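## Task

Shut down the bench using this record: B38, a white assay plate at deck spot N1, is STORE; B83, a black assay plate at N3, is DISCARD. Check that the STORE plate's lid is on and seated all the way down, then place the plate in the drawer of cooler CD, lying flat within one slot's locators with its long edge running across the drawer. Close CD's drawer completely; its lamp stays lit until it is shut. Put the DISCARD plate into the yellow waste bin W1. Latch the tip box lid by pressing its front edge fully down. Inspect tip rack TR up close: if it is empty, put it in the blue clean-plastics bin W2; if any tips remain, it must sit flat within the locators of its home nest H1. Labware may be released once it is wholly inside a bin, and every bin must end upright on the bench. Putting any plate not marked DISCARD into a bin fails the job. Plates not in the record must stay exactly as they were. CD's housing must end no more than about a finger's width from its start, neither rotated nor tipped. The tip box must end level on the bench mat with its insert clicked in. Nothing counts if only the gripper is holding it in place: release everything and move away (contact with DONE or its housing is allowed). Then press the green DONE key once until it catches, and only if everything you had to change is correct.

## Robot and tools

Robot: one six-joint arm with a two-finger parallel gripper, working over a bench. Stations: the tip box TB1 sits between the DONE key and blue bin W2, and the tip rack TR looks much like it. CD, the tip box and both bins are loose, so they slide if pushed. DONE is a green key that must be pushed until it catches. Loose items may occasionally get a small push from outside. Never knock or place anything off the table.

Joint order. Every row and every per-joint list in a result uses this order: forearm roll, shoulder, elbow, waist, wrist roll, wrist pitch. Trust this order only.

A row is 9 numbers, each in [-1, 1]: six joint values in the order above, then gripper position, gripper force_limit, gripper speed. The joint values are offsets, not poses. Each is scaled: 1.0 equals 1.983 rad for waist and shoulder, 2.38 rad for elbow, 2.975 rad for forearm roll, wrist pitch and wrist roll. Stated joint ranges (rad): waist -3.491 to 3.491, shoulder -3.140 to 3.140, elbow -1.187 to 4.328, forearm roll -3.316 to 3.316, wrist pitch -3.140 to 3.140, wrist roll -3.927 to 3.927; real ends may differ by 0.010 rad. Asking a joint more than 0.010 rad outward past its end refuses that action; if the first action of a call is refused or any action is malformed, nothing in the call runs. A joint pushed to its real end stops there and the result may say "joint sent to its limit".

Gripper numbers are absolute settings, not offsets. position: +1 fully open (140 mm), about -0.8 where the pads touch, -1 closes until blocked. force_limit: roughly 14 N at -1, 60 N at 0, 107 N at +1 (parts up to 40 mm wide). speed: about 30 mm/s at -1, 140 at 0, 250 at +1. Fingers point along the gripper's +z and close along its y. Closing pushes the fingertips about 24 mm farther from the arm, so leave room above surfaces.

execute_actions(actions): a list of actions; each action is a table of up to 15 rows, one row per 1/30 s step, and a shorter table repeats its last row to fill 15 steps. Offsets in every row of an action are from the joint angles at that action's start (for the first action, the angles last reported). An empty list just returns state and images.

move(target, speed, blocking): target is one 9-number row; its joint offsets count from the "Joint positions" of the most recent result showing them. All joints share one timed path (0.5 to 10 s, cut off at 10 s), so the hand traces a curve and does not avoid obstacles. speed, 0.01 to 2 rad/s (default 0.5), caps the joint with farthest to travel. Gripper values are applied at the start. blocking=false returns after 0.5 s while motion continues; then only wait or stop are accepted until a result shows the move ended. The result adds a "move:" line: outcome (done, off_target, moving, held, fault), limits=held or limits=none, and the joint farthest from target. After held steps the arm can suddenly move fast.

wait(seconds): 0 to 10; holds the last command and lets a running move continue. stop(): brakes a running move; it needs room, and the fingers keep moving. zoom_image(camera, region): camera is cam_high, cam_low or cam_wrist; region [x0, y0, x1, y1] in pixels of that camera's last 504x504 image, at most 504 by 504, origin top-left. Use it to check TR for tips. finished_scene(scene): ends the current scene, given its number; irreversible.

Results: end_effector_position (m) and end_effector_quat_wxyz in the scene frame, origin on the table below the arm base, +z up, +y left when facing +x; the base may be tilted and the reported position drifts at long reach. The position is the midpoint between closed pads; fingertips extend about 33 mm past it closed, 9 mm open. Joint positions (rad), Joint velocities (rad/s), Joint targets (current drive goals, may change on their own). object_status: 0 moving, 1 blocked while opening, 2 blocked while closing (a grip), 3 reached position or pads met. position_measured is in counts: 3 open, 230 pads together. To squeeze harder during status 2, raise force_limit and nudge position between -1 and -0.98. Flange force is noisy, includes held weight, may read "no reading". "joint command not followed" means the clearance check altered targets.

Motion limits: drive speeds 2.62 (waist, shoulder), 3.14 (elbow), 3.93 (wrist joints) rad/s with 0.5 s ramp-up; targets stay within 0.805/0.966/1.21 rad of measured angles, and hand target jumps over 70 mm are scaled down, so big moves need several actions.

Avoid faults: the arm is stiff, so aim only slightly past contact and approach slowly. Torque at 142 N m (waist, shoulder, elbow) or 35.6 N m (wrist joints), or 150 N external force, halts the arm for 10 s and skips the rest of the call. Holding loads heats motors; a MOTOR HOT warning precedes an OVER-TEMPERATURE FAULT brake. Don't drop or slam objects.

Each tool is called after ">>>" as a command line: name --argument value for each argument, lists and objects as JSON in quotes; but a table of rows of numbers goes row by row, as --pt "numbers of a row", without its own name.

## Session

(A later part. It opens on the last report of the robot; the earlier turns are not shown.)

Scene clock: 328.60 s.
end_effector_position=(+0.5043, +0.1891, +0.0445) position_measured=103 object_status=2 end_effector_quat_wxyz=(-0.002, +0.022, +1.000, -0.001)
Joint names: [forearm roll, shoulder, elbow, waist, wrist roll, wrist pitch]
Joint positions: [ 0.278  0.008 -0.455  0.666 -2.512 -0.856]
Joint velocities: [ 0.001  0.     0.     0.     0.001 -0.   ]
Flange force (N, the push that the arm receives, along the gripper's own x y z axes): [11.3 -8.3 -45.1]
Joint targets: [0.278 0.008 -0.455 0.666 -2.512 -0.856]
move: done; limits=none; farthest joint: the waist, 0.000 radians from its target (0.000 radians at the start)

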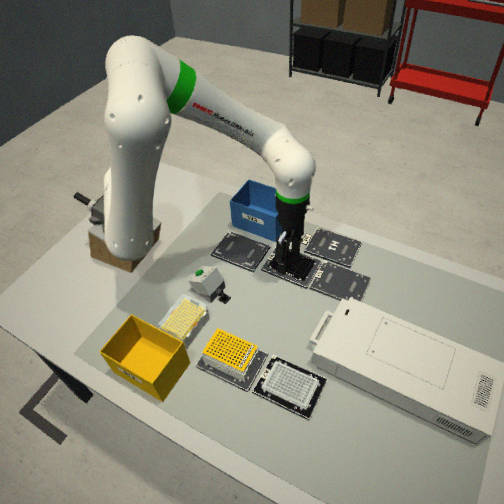

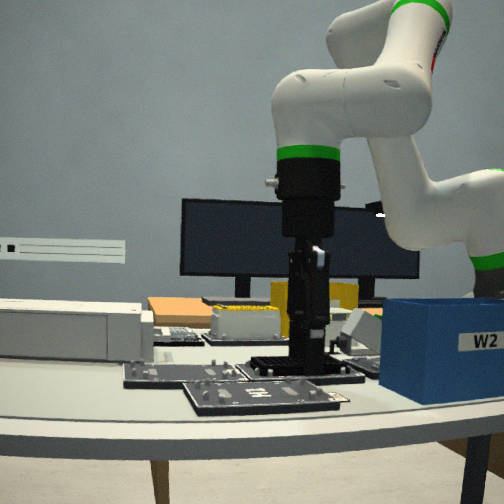

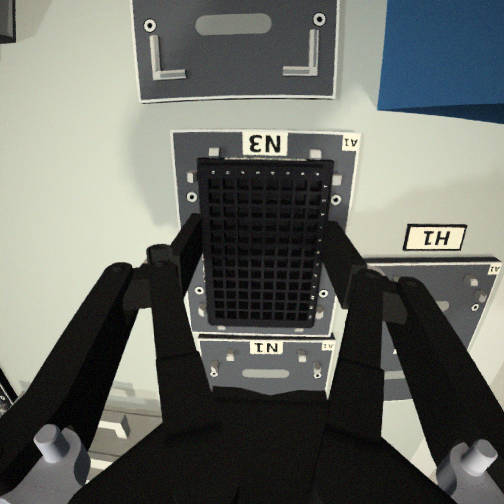

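>>> move --target '[-0.0026, -0.0242, 0.0147, 0.0136, 0.0007, -0.0292, -1, -0.3, -0.3]' --speed 0.2

>>> move --target '[-0.0047, -0.045, 0.0273, 0.0253, 0.0011, -0.0542, -1, -0.3, -0.3]' --speed 0.4

>>> move --target '[-0.1775, -0.0308, 0.0454, -0.8215, 0.5947, -0.0672, -1, -0.3, -0.3]' --speed 0.8

Scene clock: 341.23 s.
end_effector_position=(+0.5057, +0.1939, +0.0786) position_measured=104 object_status=2 end_effector_quat_wxyz=(-0.002, +0.019, +1.000, -0.002)
Joint names: [forearm roll, shoulder, elbow, waist, wrist roll, wrist pitch]
Joint positions: [ 0.27  -0.04  -0.42   0.693 -2.51  -0.943]
Joint velocities: [ 0.    -0.001 -0.001  0.     0.    -0.002]
Flange force (N, the push that the arm receives, along the gripper's own x y z axes): [2.3 -0.5 -5.9]
Joint targets: [0.270 -0.040 -0.420 0.693 -2.510 -0.943]
move: done; limits=none; farthest joint: the waist, 0.000 radians from its target (0.027 radians at the start)

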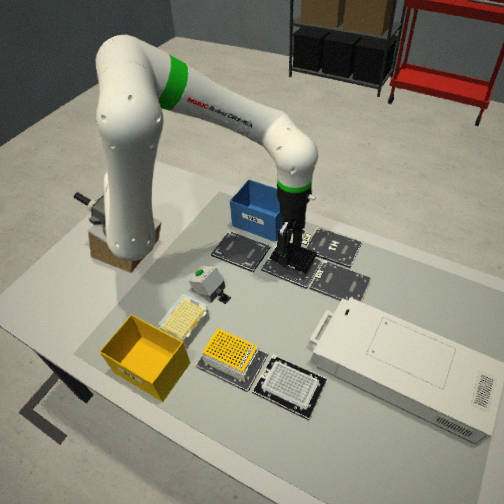

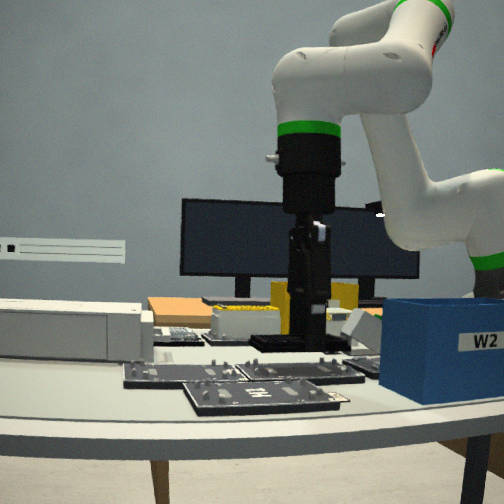

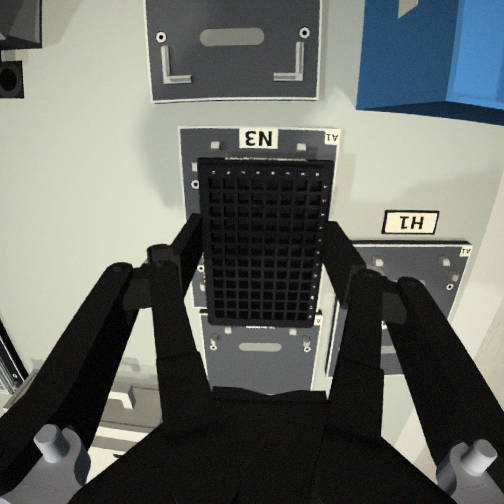

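Scene clock: 342.17 s.
end_effector_position=(+0.5022, +0.1980, +0.1433) position_measured=104 object_status=2 end_effector_quat_wxyz=(-0.003, +0.015, +1.000, -0.001)
Joint names: [forearm roll, shoulder, elbow, waist, wrist roll, wrist pitch]
Joint positions: [ 0.256 -0.129 -0.355  0.743 -2.507 -1.104]
Joint velocities: [-0.001 -0.001  0.001  0.001  0.001 -0.001]
Flange force (N, the push that the arm receives, along the gripper's own x y z axes): [0.5 1.1 -2.1]
Joint targets: [0.256 -0.129 -0.355 0.744 -2.507 -1.104]
move: done; limits=none; farthest joint: the waist, 0.000 radians from its target (0.050 radians at the start)

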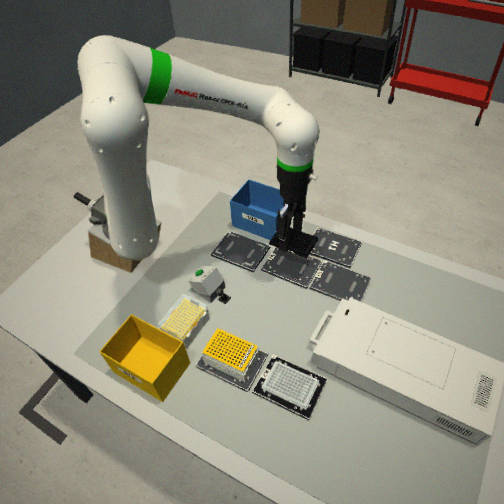

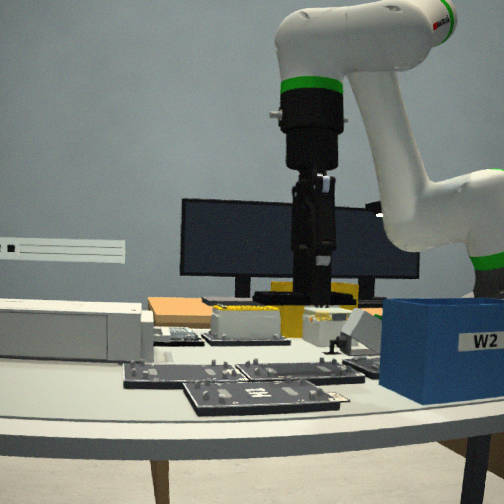

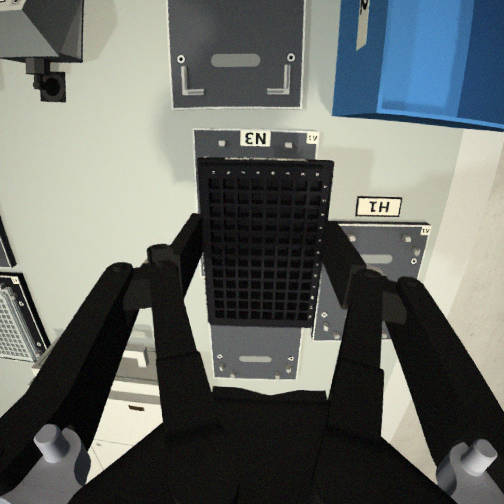

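Scene clock: 345.03 s.
end_effector_position=(+0.3193, -0.3269, +0.2245) position_measured=104 object_status=2 end_effector_quat_wxyz=(-0.003, +0.011, +1.000, -0.000)
Joint names: [forearm roll, shoulder, elbow, waist, wrist roll, wrist pitch]
Joint positions: [-0.272 -0.19  -0.247 -0.886 -0.738 -1.304]
Joint velocities: [ 0.001 -0.     0.    -0.001  0.001 -0.   ]
Flange force (N, the push that the arm receives, along the gripper's own x y z axes): [-1.9 1.2 -2.3]
Joint targets: [-0.272 -0.190 -0.247 -0.886 -0.738 -1.304]
move: done; limits=none; farthest joint: the waist, 0.001 radians from its target (1.630 radians at the start)

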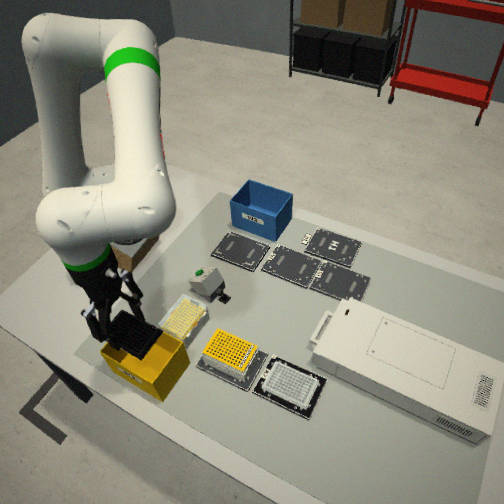

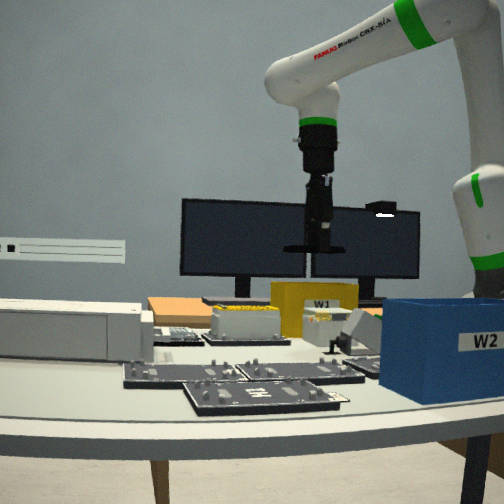

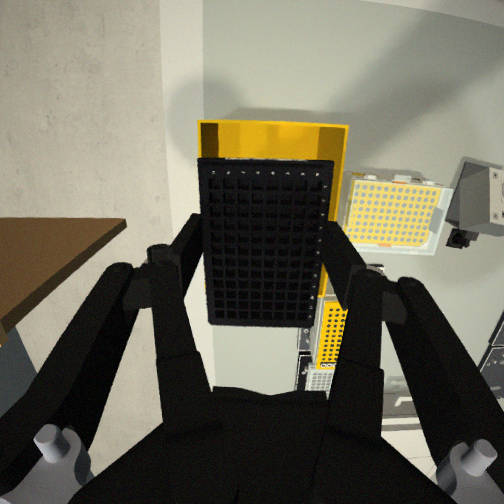

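>>> move --target '[-0.0044, 0.0561, -0.0755, 0.0526, -0.0118, 0.1034, -1, -0.3, -0.3]' --speed 0.4

Scene clock: 352.10 s.
end_effector_position=(+0.3200, -0.3184, +0.1013) position_measured=104 object_status=2 end_effector_quat_wxyz=(-0.003, +0.019, +1.000, -0.000)
Joint names: [forearm roll, shoulder, elbow, waist, wrist roll, wrist pitch]
Joint positions: [-0.285 -0.079 -0.427 -0.781 -0.773 -0.996]
Joint velocities: [-0.     0.     0.     0.    -0.001  0.001]
Flange force (N, the push that the arm receives, along the gripper's own x y z axes): [2.4 12.3 -1.8]
Joint targets: [-0.285 -0.079 -0.427 -0.781 -0.773 -0.996]
move: done; limits=none; farthest joint: the waist, 0.000 radians from its target (0.104 radians at the start)

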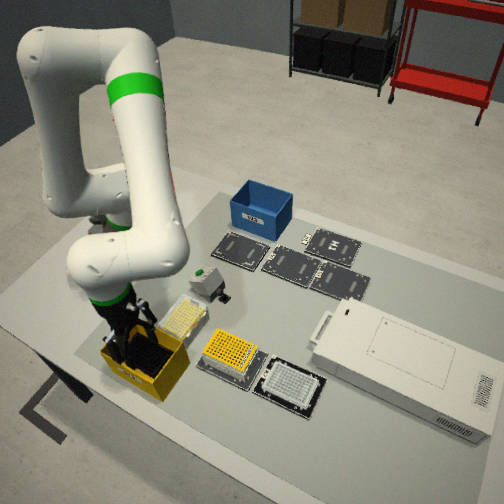

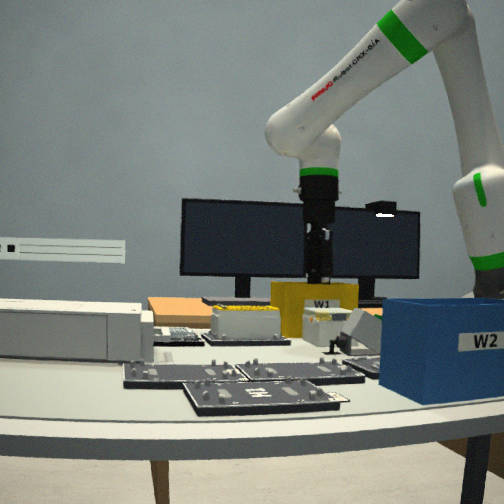

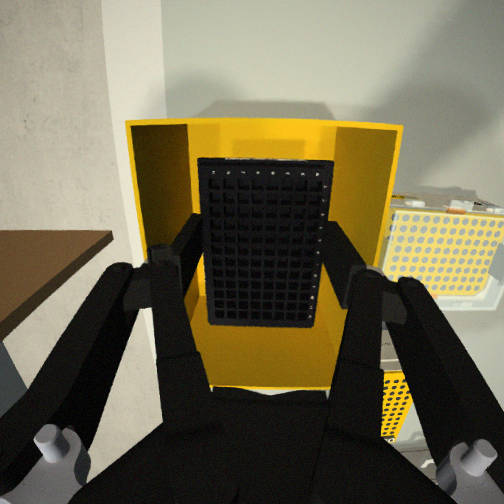

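>>> move --target '[0, 0, 0, 0, 0, 0, 0.42, -0.3, -0.3]'

>>> move --target '[0.0031, -0.0393, 0.0529, -0.0368, 0.0083, -0.0724, 0.42, -0.3, -0.3]' --speed 0.4

Scene clock: 355.93 s.
end_effector_position=(+0.3200, -0.3184, +0.1013) position_measured=76 object_status=3 end_effector_quat_wxyz=(-0.003, +0.019, +1.000, -0.000)
Joint names: [forearm roll, shoulder, elbow, waist, wrist roll, wrist pitch]
Joint positions: [-0.285 -0.079 -0.427 -0.781 -0.773 -0.996]
Joint velocities: [-0.001 -0.     0.    -0.    -0.001  0.   ]
Flange force (N, the push that the arm receives, along the gripper's own x y z axes): [1.5 2.9 -3.4]
Joint targets: [-0.285 -0.079 -0.427 -0.781 -0.773 -0.996]
move: done; limits=none; farthest joint: the waist, 0.000 radians from its target (0.000 radians at the start)

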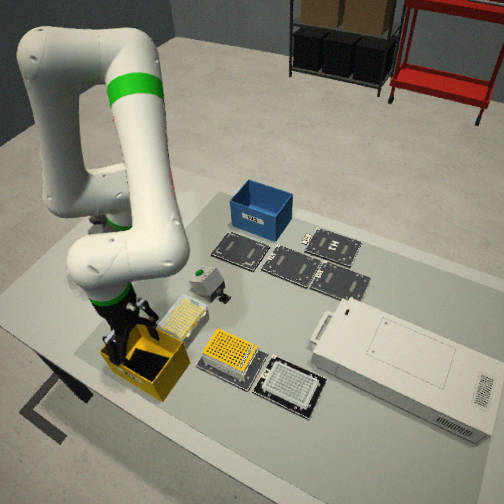

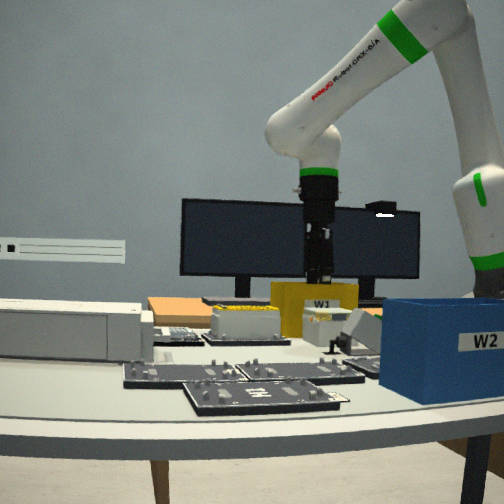

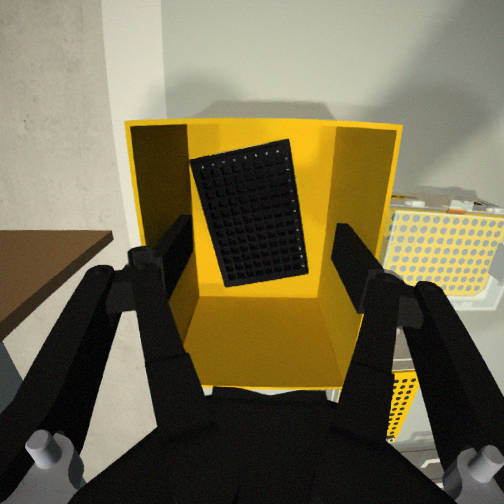

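Scene clock: 357.00 s.
end_effector_position=(+0.3226, -0.3269, +0.1863) position_measured=76 object_status=3 end_effector_quat_wxyz=(-0.002, +0.014, +1.000, +0.001)
Joint names: [forearm roll, shoulder, elbow, waist, wrist roll, wrist pitch]
Joint positions: [-0.275 -0.157 -0.301 -0.854 -0.748 -1.211]
Joint velocities: [-0.    -0.     0.    -0.    -0.    -0.001]
Flange force (N, the push that the arm receives, along the gripper's own x y z axes): [-1.1 4.5 -1.2]
Joint targets: [-0.275 -0.157 -0.301 -0.854 -0.748 -1.212]
move: done; limits=none; farthest joint: the waist, 0.000 radians from its target (0.073 radians at the start)

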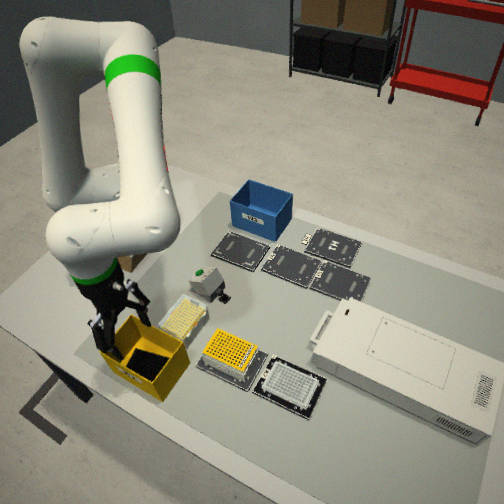

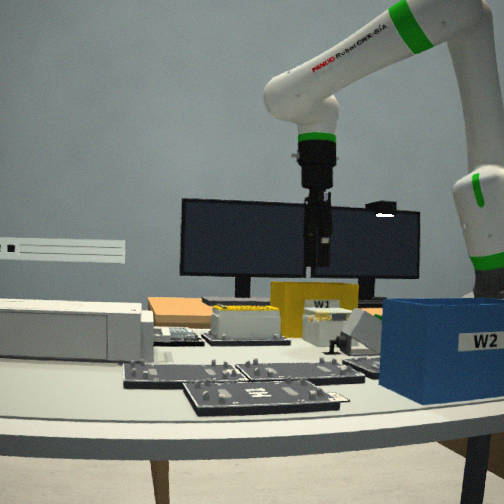

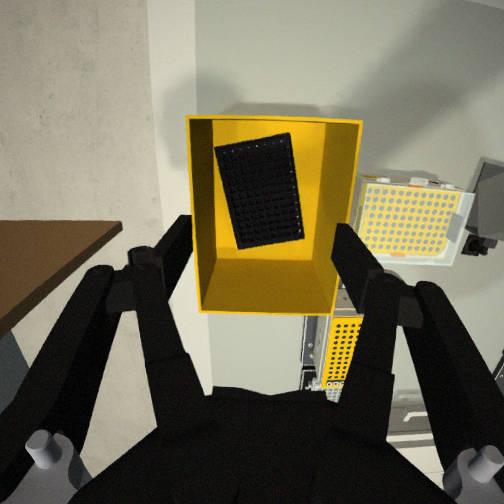

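>>> move --target '[0.0521, -0.2274, -0.1609, 0.2663, -0.2158, 0.0138, 0.42, -0.3, -0.3]' --speed 0.7

>>> zoom_image --camera "cam_wrist" --region '[130, 130, 400, 370]'

Scene clock: 361.87 s.
end_effector_position=(+0.3063, -0.1609, +0.1667) position_measured=76 object_status=3 end_effector_quat_wxyz=(-0.001, +0.050, +0.999, +0.001)
Joint names: [forearm roll, shoulder, elbow, waist, wrist roll, wrist pitch]
Joint positions: [-0.121 -0.608 -0.684 -0.326 -1.39  -1.17 ]
Joint velocities: [ 0.    -0.001  0.     0.001 -0.001 -0.001]
Flange force (N, the push that the arm receives, along the gripper's own x y z axes): [-2.9 4.4 -5.2]
Joint targets: [-0.120 -0.608 -0.684 -0.326 -1.390 -1.170]
move: done; limits=none; farthest joint: the forearm roll, 0.001 radians from its target (0.155 radians at the start)

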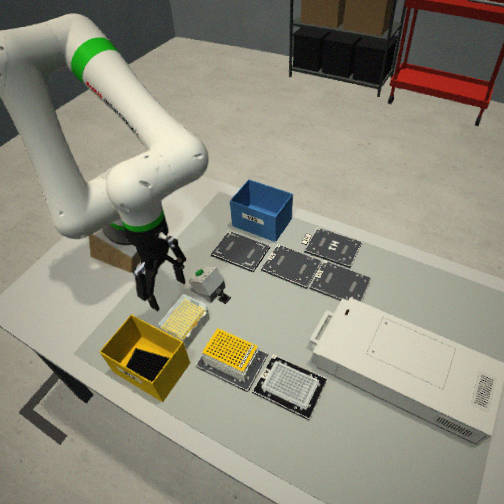

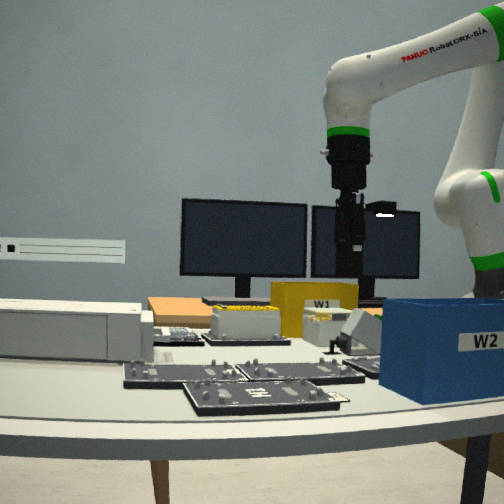

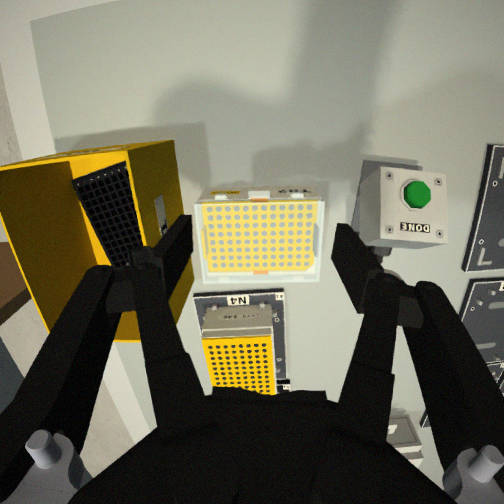

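Region (130, 130, 400, 370) of cam_wrist's 504x504 image, scaled by 1.867, with more detail than that image has.

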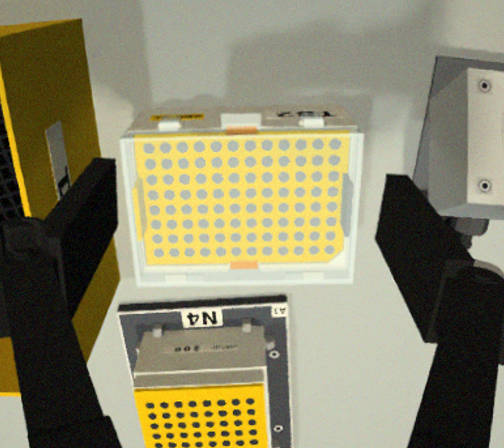

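>>> move --target '[-0.003, 0.042, -0.0303, 0.0042, 0.005, 0.0521, -0.85, -0.3, 0]' --speed 0.3

Scene clock: 368.10 s.
end_effector_position=(+0.3060, -0.1641, +0.1155) position_measured=232 object_status=3 end_effector_quat_wxyz=(-0.001, +0.049, +0.999, +0.002)
Joint names: [forearm roll, shoulder, elbow, waist, wrist roll, wrist pitch]
Joint positions: [-0.129 -0.525 -0.756 -0.318 -1.375 -1.016]
Joint velocities: [-0.002  0.001 -0.001 -0.     0.001  0.002]
Flange force (N, the push that the arm receives, along the gripper's own x y z axes): [-5.4 -3.3 -1.2]
Joint targets: [-0.129 -0.524 -0.756 -0.318 -1.375 -1.015]
move: done; limits=none; farthest joint: the wrist pitch, 0.001 radians from its target (0.155 radians at the start)

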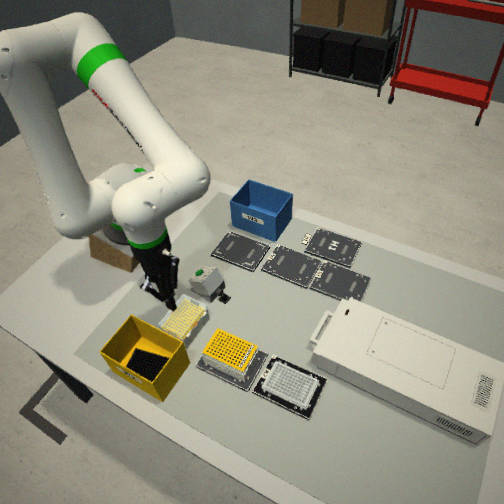

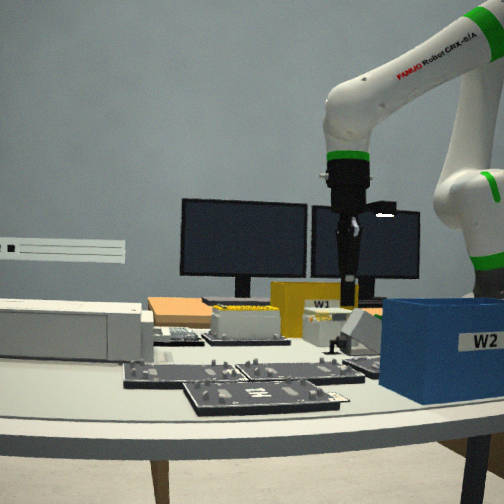

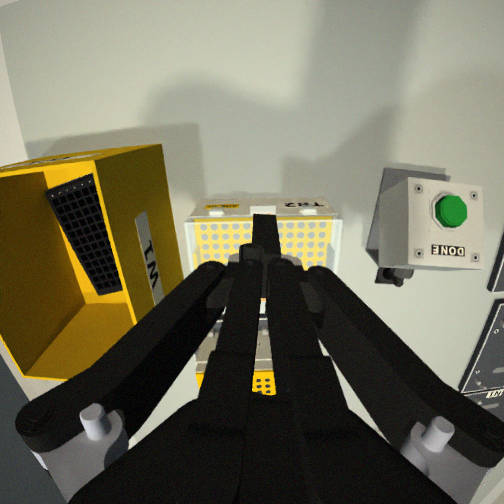

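>>> move --target '[0, 0.0054, -0.0049, 0.002, 0, 0.0075, -0.85, -0.3, 0]' --speed 0.04

Scene clock: 370.57 s.
end_effector_position=(+0.3051, -0.1639, +0.1083) position_measured=232 object_status=3 end_effector_quat_wxyz=(-0.001, +0.049, +0.999, +0.002)
Joint names: [forearm roll, shoulder, elbow, waist, wrist roll, wrist pitch]
Joint positions: [-0.129 -0.514 -0.768 -0.314 -1.375 -0.993]
Joint velocities: [-0.001  0.001 -0.003  0.001  0.001  0.002]
Flange force (N, the push that the arm receives, along the gripper's own x y z axes): [8.5 16.3 -4.6]
Joint targets: [-0.129 -0.514 -0.768 -0.314 -1.375 -0.993]
move: done; limits=none; farthest joint: the waist, 0.000 radians from its target (0.004 radians at the start)

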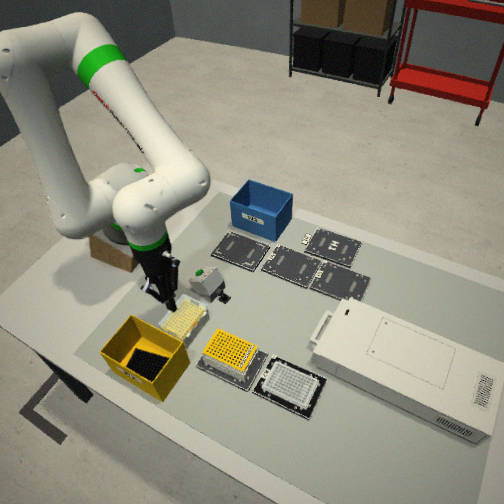

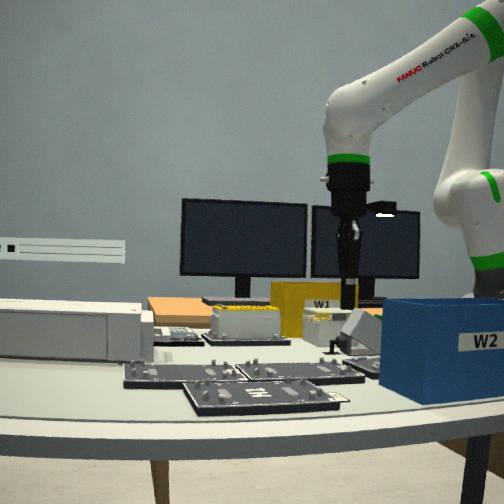

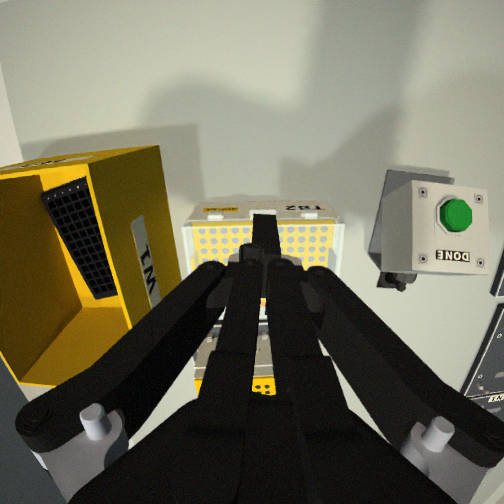

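>>> move --target '[0, 0.0011, -0.001, 0.0004, 0, 0.0015, -0.85, -0.3, 0]' --speed 0.015

>>> zoom_image --camera "cam_low" --region '[280, 270, 400, 360]'

Scene clock: 372.97 s.
end_effector_position=(+0.3049, -0.1639, +0.1069) position_measured=232 object_status=3 end_effector_quat_wxyz=(-0.001, +0.049, +0.999, +0.001)
Joint names: [forearm roll, shoulder, elbow, waist, wrist roll, wrist pitch]
Joint positions: [-0.129 -0.512 -0.77  -0.313 -1.375 -0.989]
Joint velocities: [ 0.001  0.    -0.    -0.    -0.     0.001]
Flange force (N, the push that the arm receives, along the gripper's own x y z axes): [-0.4 0.3 -11.7]
Joint targets: [-0.129 -0.512 -0.770 -0.313 -1.375 -0.989]
move: done; limits=none; farthest joint: the elbow, 0.001 radians from its target (0.003 radians at the start)

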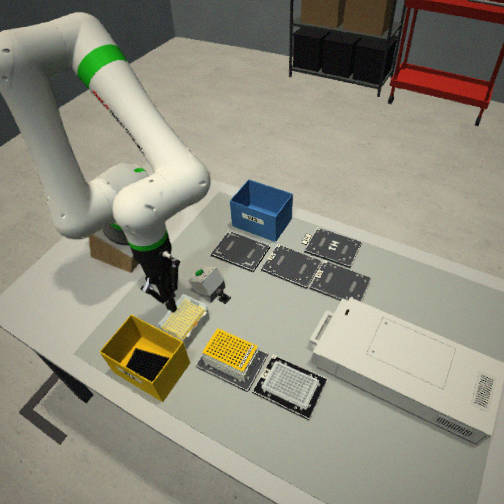

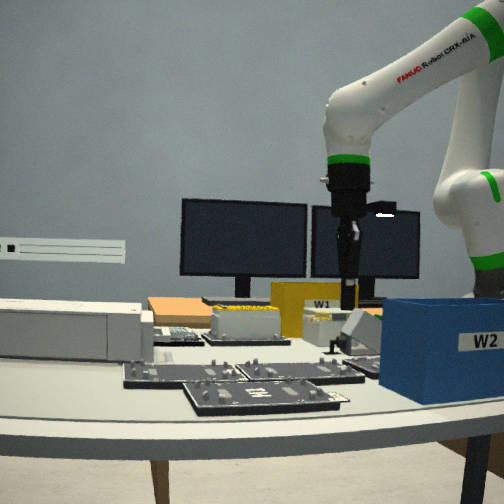

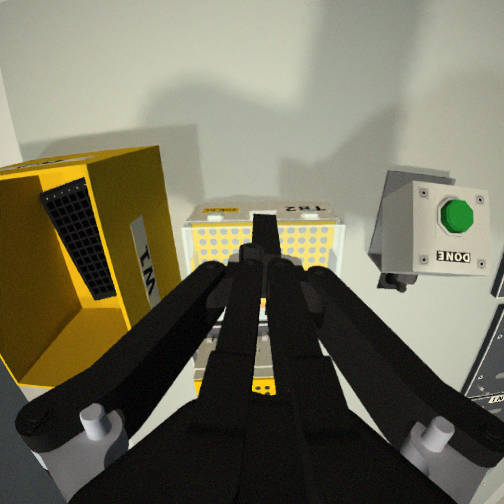

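Region (280, 270, 400, 360) of cam_low's 504x504 image, scaled by 4.200, with more detail than that image has; it fills the top 378 rows of this view, and the rest is white.

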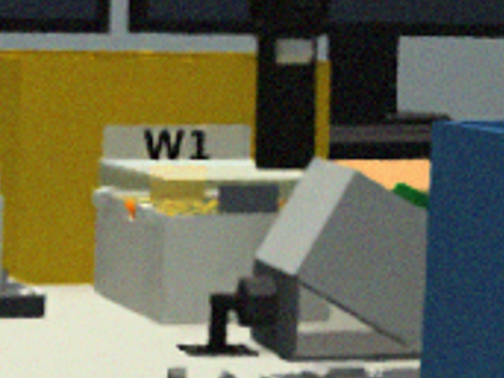

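>>> move --target '[0, 0.0006, -0.0005, 0.0002, 0, 0.0008, -0.85, -0.3, 0]' --speed 0.01

Scene clock: 375.17 s.
end_effector_position=(+0.3048, -0.1639, +0.1061) position_measured=232 object_status=3 end_effector_quat_wxyz=(-0.001, +0.049, +0.999, +0.001)
Joint names: [forearm roll, shoulder, elbow, waist, wrist roll, wrist pitch]
Joint positions: [-0.129 -0.511 -0.771 -0.313 -1.375 -0.987]
Joint velocities: [-0.001  0.001 -0.    -0.     0.     0.   ]
Flange force (N, the push that the arm receives, along the gripper's own x y z axes): [9.0 4.2 -59.2]
Joint targets: [-0.129 -0.511 -0.771 -0.313 -1.375 -0.987]
move: done; limits=none; farthest joint: the waist, 0.000 radians from its target (0.001 radians at the start)

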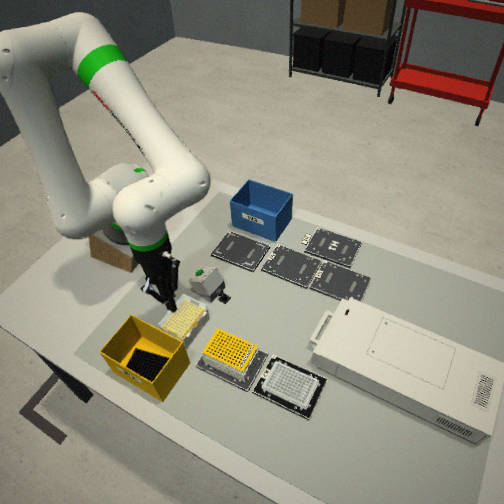

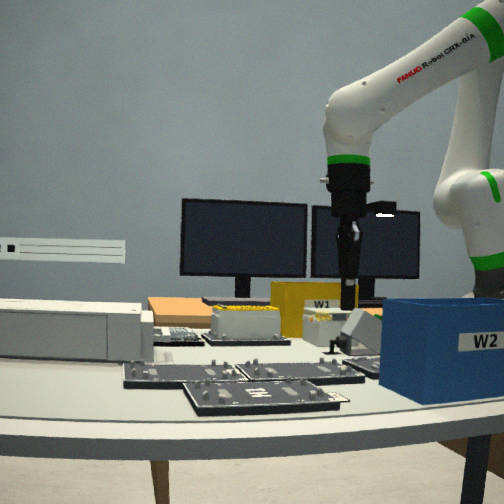

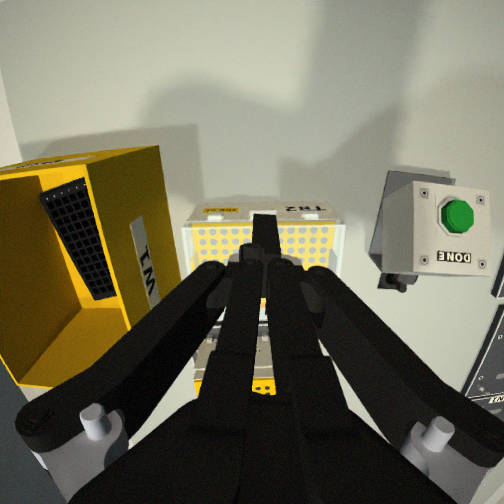

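>>> move --target '[0, -0.0361, 0.0328, -0.0136, 0, -0.0501, -0.85, -0.3, 0]' --speed 0.3

>>> zoom_image --camera "cam_low" --region '[280, 270, 400, 360]'

>>> move --target '[0.0097, 0.21, 0.2168, 0.0272, 0.0118, -0.0329, 0.5, -0.3, 0]' --speed 0.7

Scene clock: 380.87 s.
end_effector_position=(+0.3077, -0.1644, +0.1559) position_measured=232 object_status=3 end_effector_quat_wxyz=(+0.001, +0.053, +0.999, +0.002)
Joint names: [forearm roll, shoulder, elbow, waist, wrist roll, wrist pitch]
Joint positions: [-0.129 -0.582 -0.693 -0.34  -1.375 -1.136]
Joint velocities: [ 0.001 -0.001  0.002 -0.     0.    -0.001]
Flange force (N, the push that the arm receives, along the gripper's own x y z axes): [3.9 1.6 -3.6]
Joint targets: [-0.129 -0.582 -0.693 -0.340 -1.375 -1.136]
move: done; limits=none; farthest joint: the waist, 0.000 radians from its target (0.027 radians at the start)

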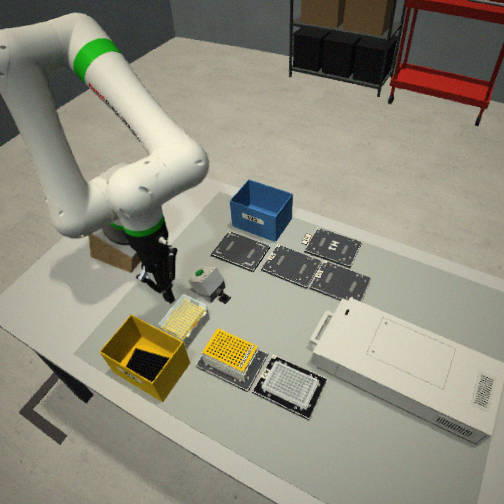

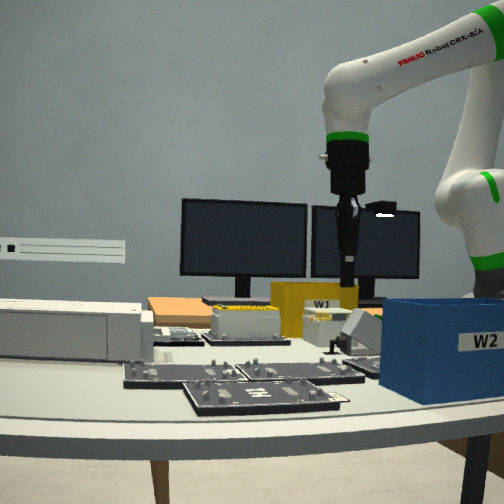

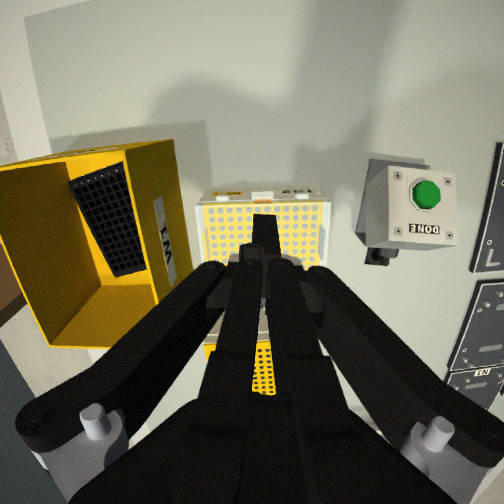

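Region (280, 270, 400, 360) of cam_low's 504x504 image, scaled by 4.200, with more detail than that image has; it fills the top 378 rows of this view, and the rest is white.

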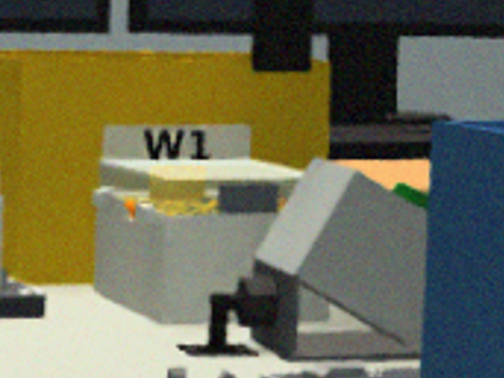

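Scene clock: 382.20 s.
end_effector_position=(+0.4999, -0.1892, +0.2018) position_measured=66 object_status=3 end_effector_quat_wxyz=(-0.003, -0.001, +1.000, -0.000)
Joint names: [forearm roll, shoulder, elbow, waist, wrist roll, wrist pitch]
Joint positions: [-0.101 -0.166 -0.177 -0.286 -1.34  -1.233]
Joint velocities: [ 0.     0.002  0.003  0.    -0.001  0.   ]
Flange force (N, the push that the arm receives, along the gripper's own x y z axes): [1.5 1.3 -2.4]
Joint targets: [-0.101 -0.166 -0.177 -0.286 -1.340 -1.233]
move: done; limits=none; farthest joint: the waist, 0.000 radians from its target (0.054 radians at the start)

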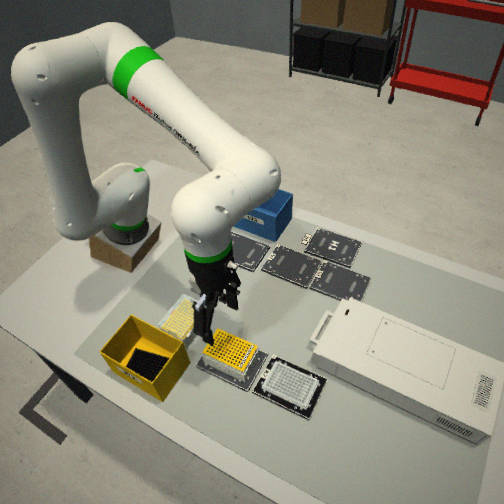

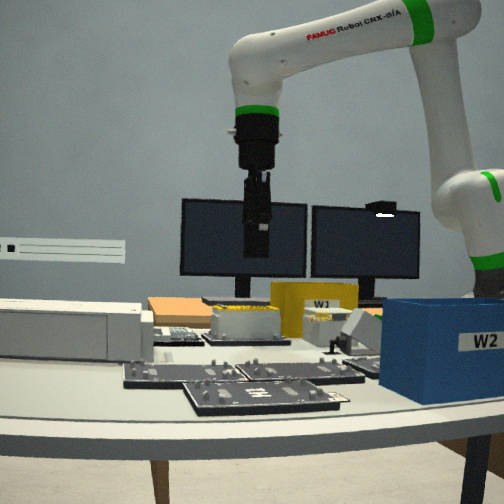

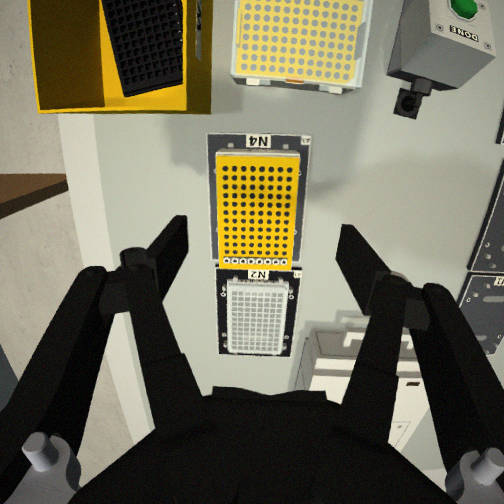

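>>> move --target '[-0.0017, 0.0489, -0.0374, 0.0045, -0.0067, 0.0618, 0.5, -0.3, 0]' --speed 0.4

Scene clock: 393.33 s.
end_effector_position=(+0.5018, -0.1941, +0.1211) position_measured=66 object_status=3 end_effector_quat_wxyz=(-0.004, +0.015, +1.000, -0.000)
Joint names: [forearm roll, shoulder, elbow, waist, wrist roll, wrist pitch]
Joint positions: [-0.106 -0.069 -0.266 -0.277 -1.36  -1.05 ]
Joint velocities: [ 0.001  0.001 -0.     0.    -0.     0.001]
Flange force (N, the push that the arm receives, along the gripper's own x y z axes): [1.6 4.0 -3.4]
Joint targets: [-0.106 -0.069 -0.266 -0.277 -1.360 -1.050]
move: done; limits=none; farthest joint: the wrist pitch, 0.001 radians from its target (0.184 radians at the start)

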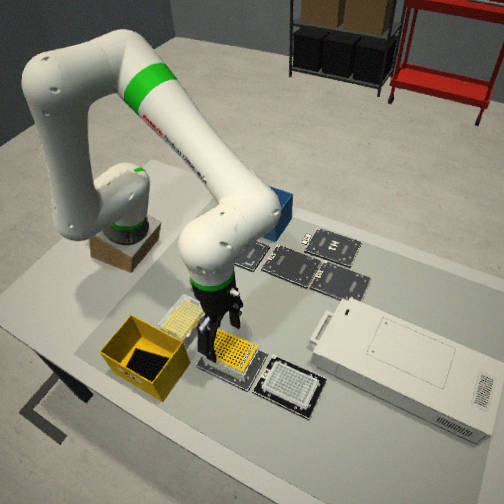

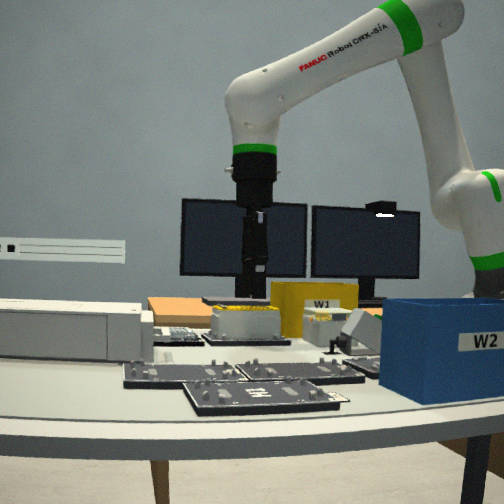

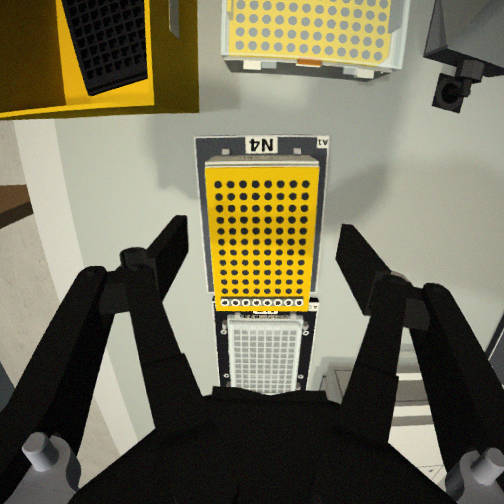

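>>> move --target '[-0.001, 0.0421, -0.0108, 0.0072, -0.0007, 0.0369, 0.5, -0.3, 0]' --speed 0.2

>>> move --target '[0, 0, 0, 0, 0, 0, -1, -0.3, -0.3]'

Scene clock: 400.03 s.
end_effector_position=(+0.5088, -0.1939, +0.0713) position_measured=66 object_status=3 end_effector_quat_wxyz=(-0.004, +0.015, +1.000, -0.000)
Joint names: [forearm roll, shoulder, elbow, waist, wrist roll, wrist pitch]
Joint positions: [-0.109  0.014 -0.292 -0.263 -1.362 -0.94 ]
Joint velocities: [-0.     0.001  0.     0.     0.001  0.002]
Flange force (N, the push that the arm receives, along the gripper's own x y z axes): [3.5 4.6 -5.5]
Joint targets: [-0.109 0.015 -0.292 -0.263 -1.362 -0.940]
move: done; limits=none; farthest joint: the waist, 0.000 radians from its target (0.014 radians at the start)

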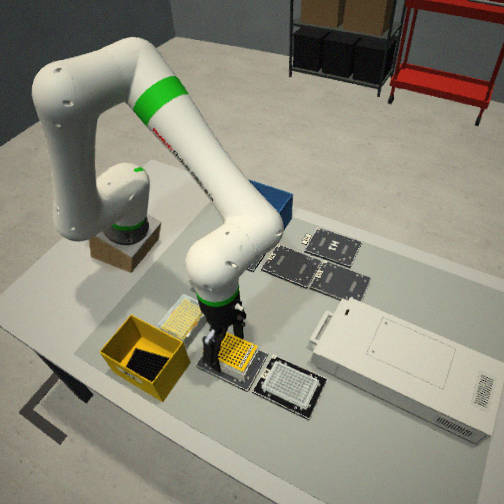

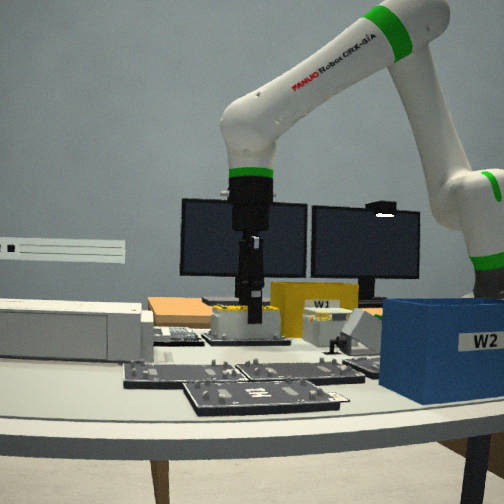

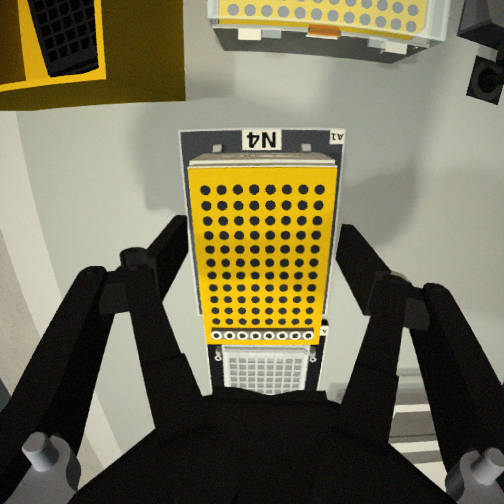

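Scene clock: 400.53 s.
end_effector_position=(+0.5089, -0.1939, +0.0713) position_measured=101 object_status=2 end_effector_quat_wxyz=(-0.004, +0.015, +1.000, -0.000)
Joint names: [forearm roll, shoulder, elbow, waist, wrist roll, wrist pitch]
Joint positions: [-0.109  0.014 -0.292 -0.263 -1.362 -0.94 ]
Joint velocities: [ 0.001  0.     0.001 -0.    -0.     0.   ]
Flange force (N, the push that the arm receives, along the gripper's own x y z axes): [7.6 -0.5 -42.3]
Joint targets: [-0.109 0.014 -0.292 -0.263 -1.362 -0.940]
move: done; limits=none; farthest joint: the waist, 0.000 radians from its target (0.000 radians at the start)

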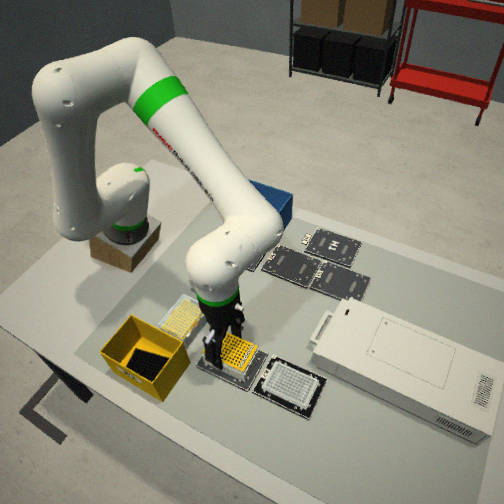

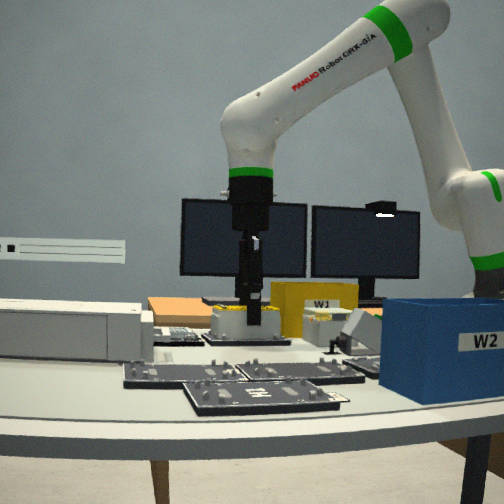

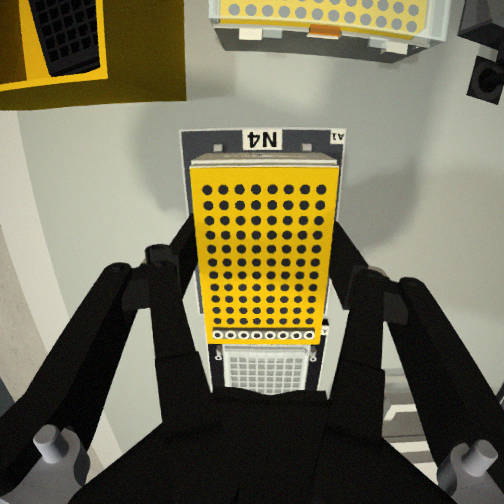

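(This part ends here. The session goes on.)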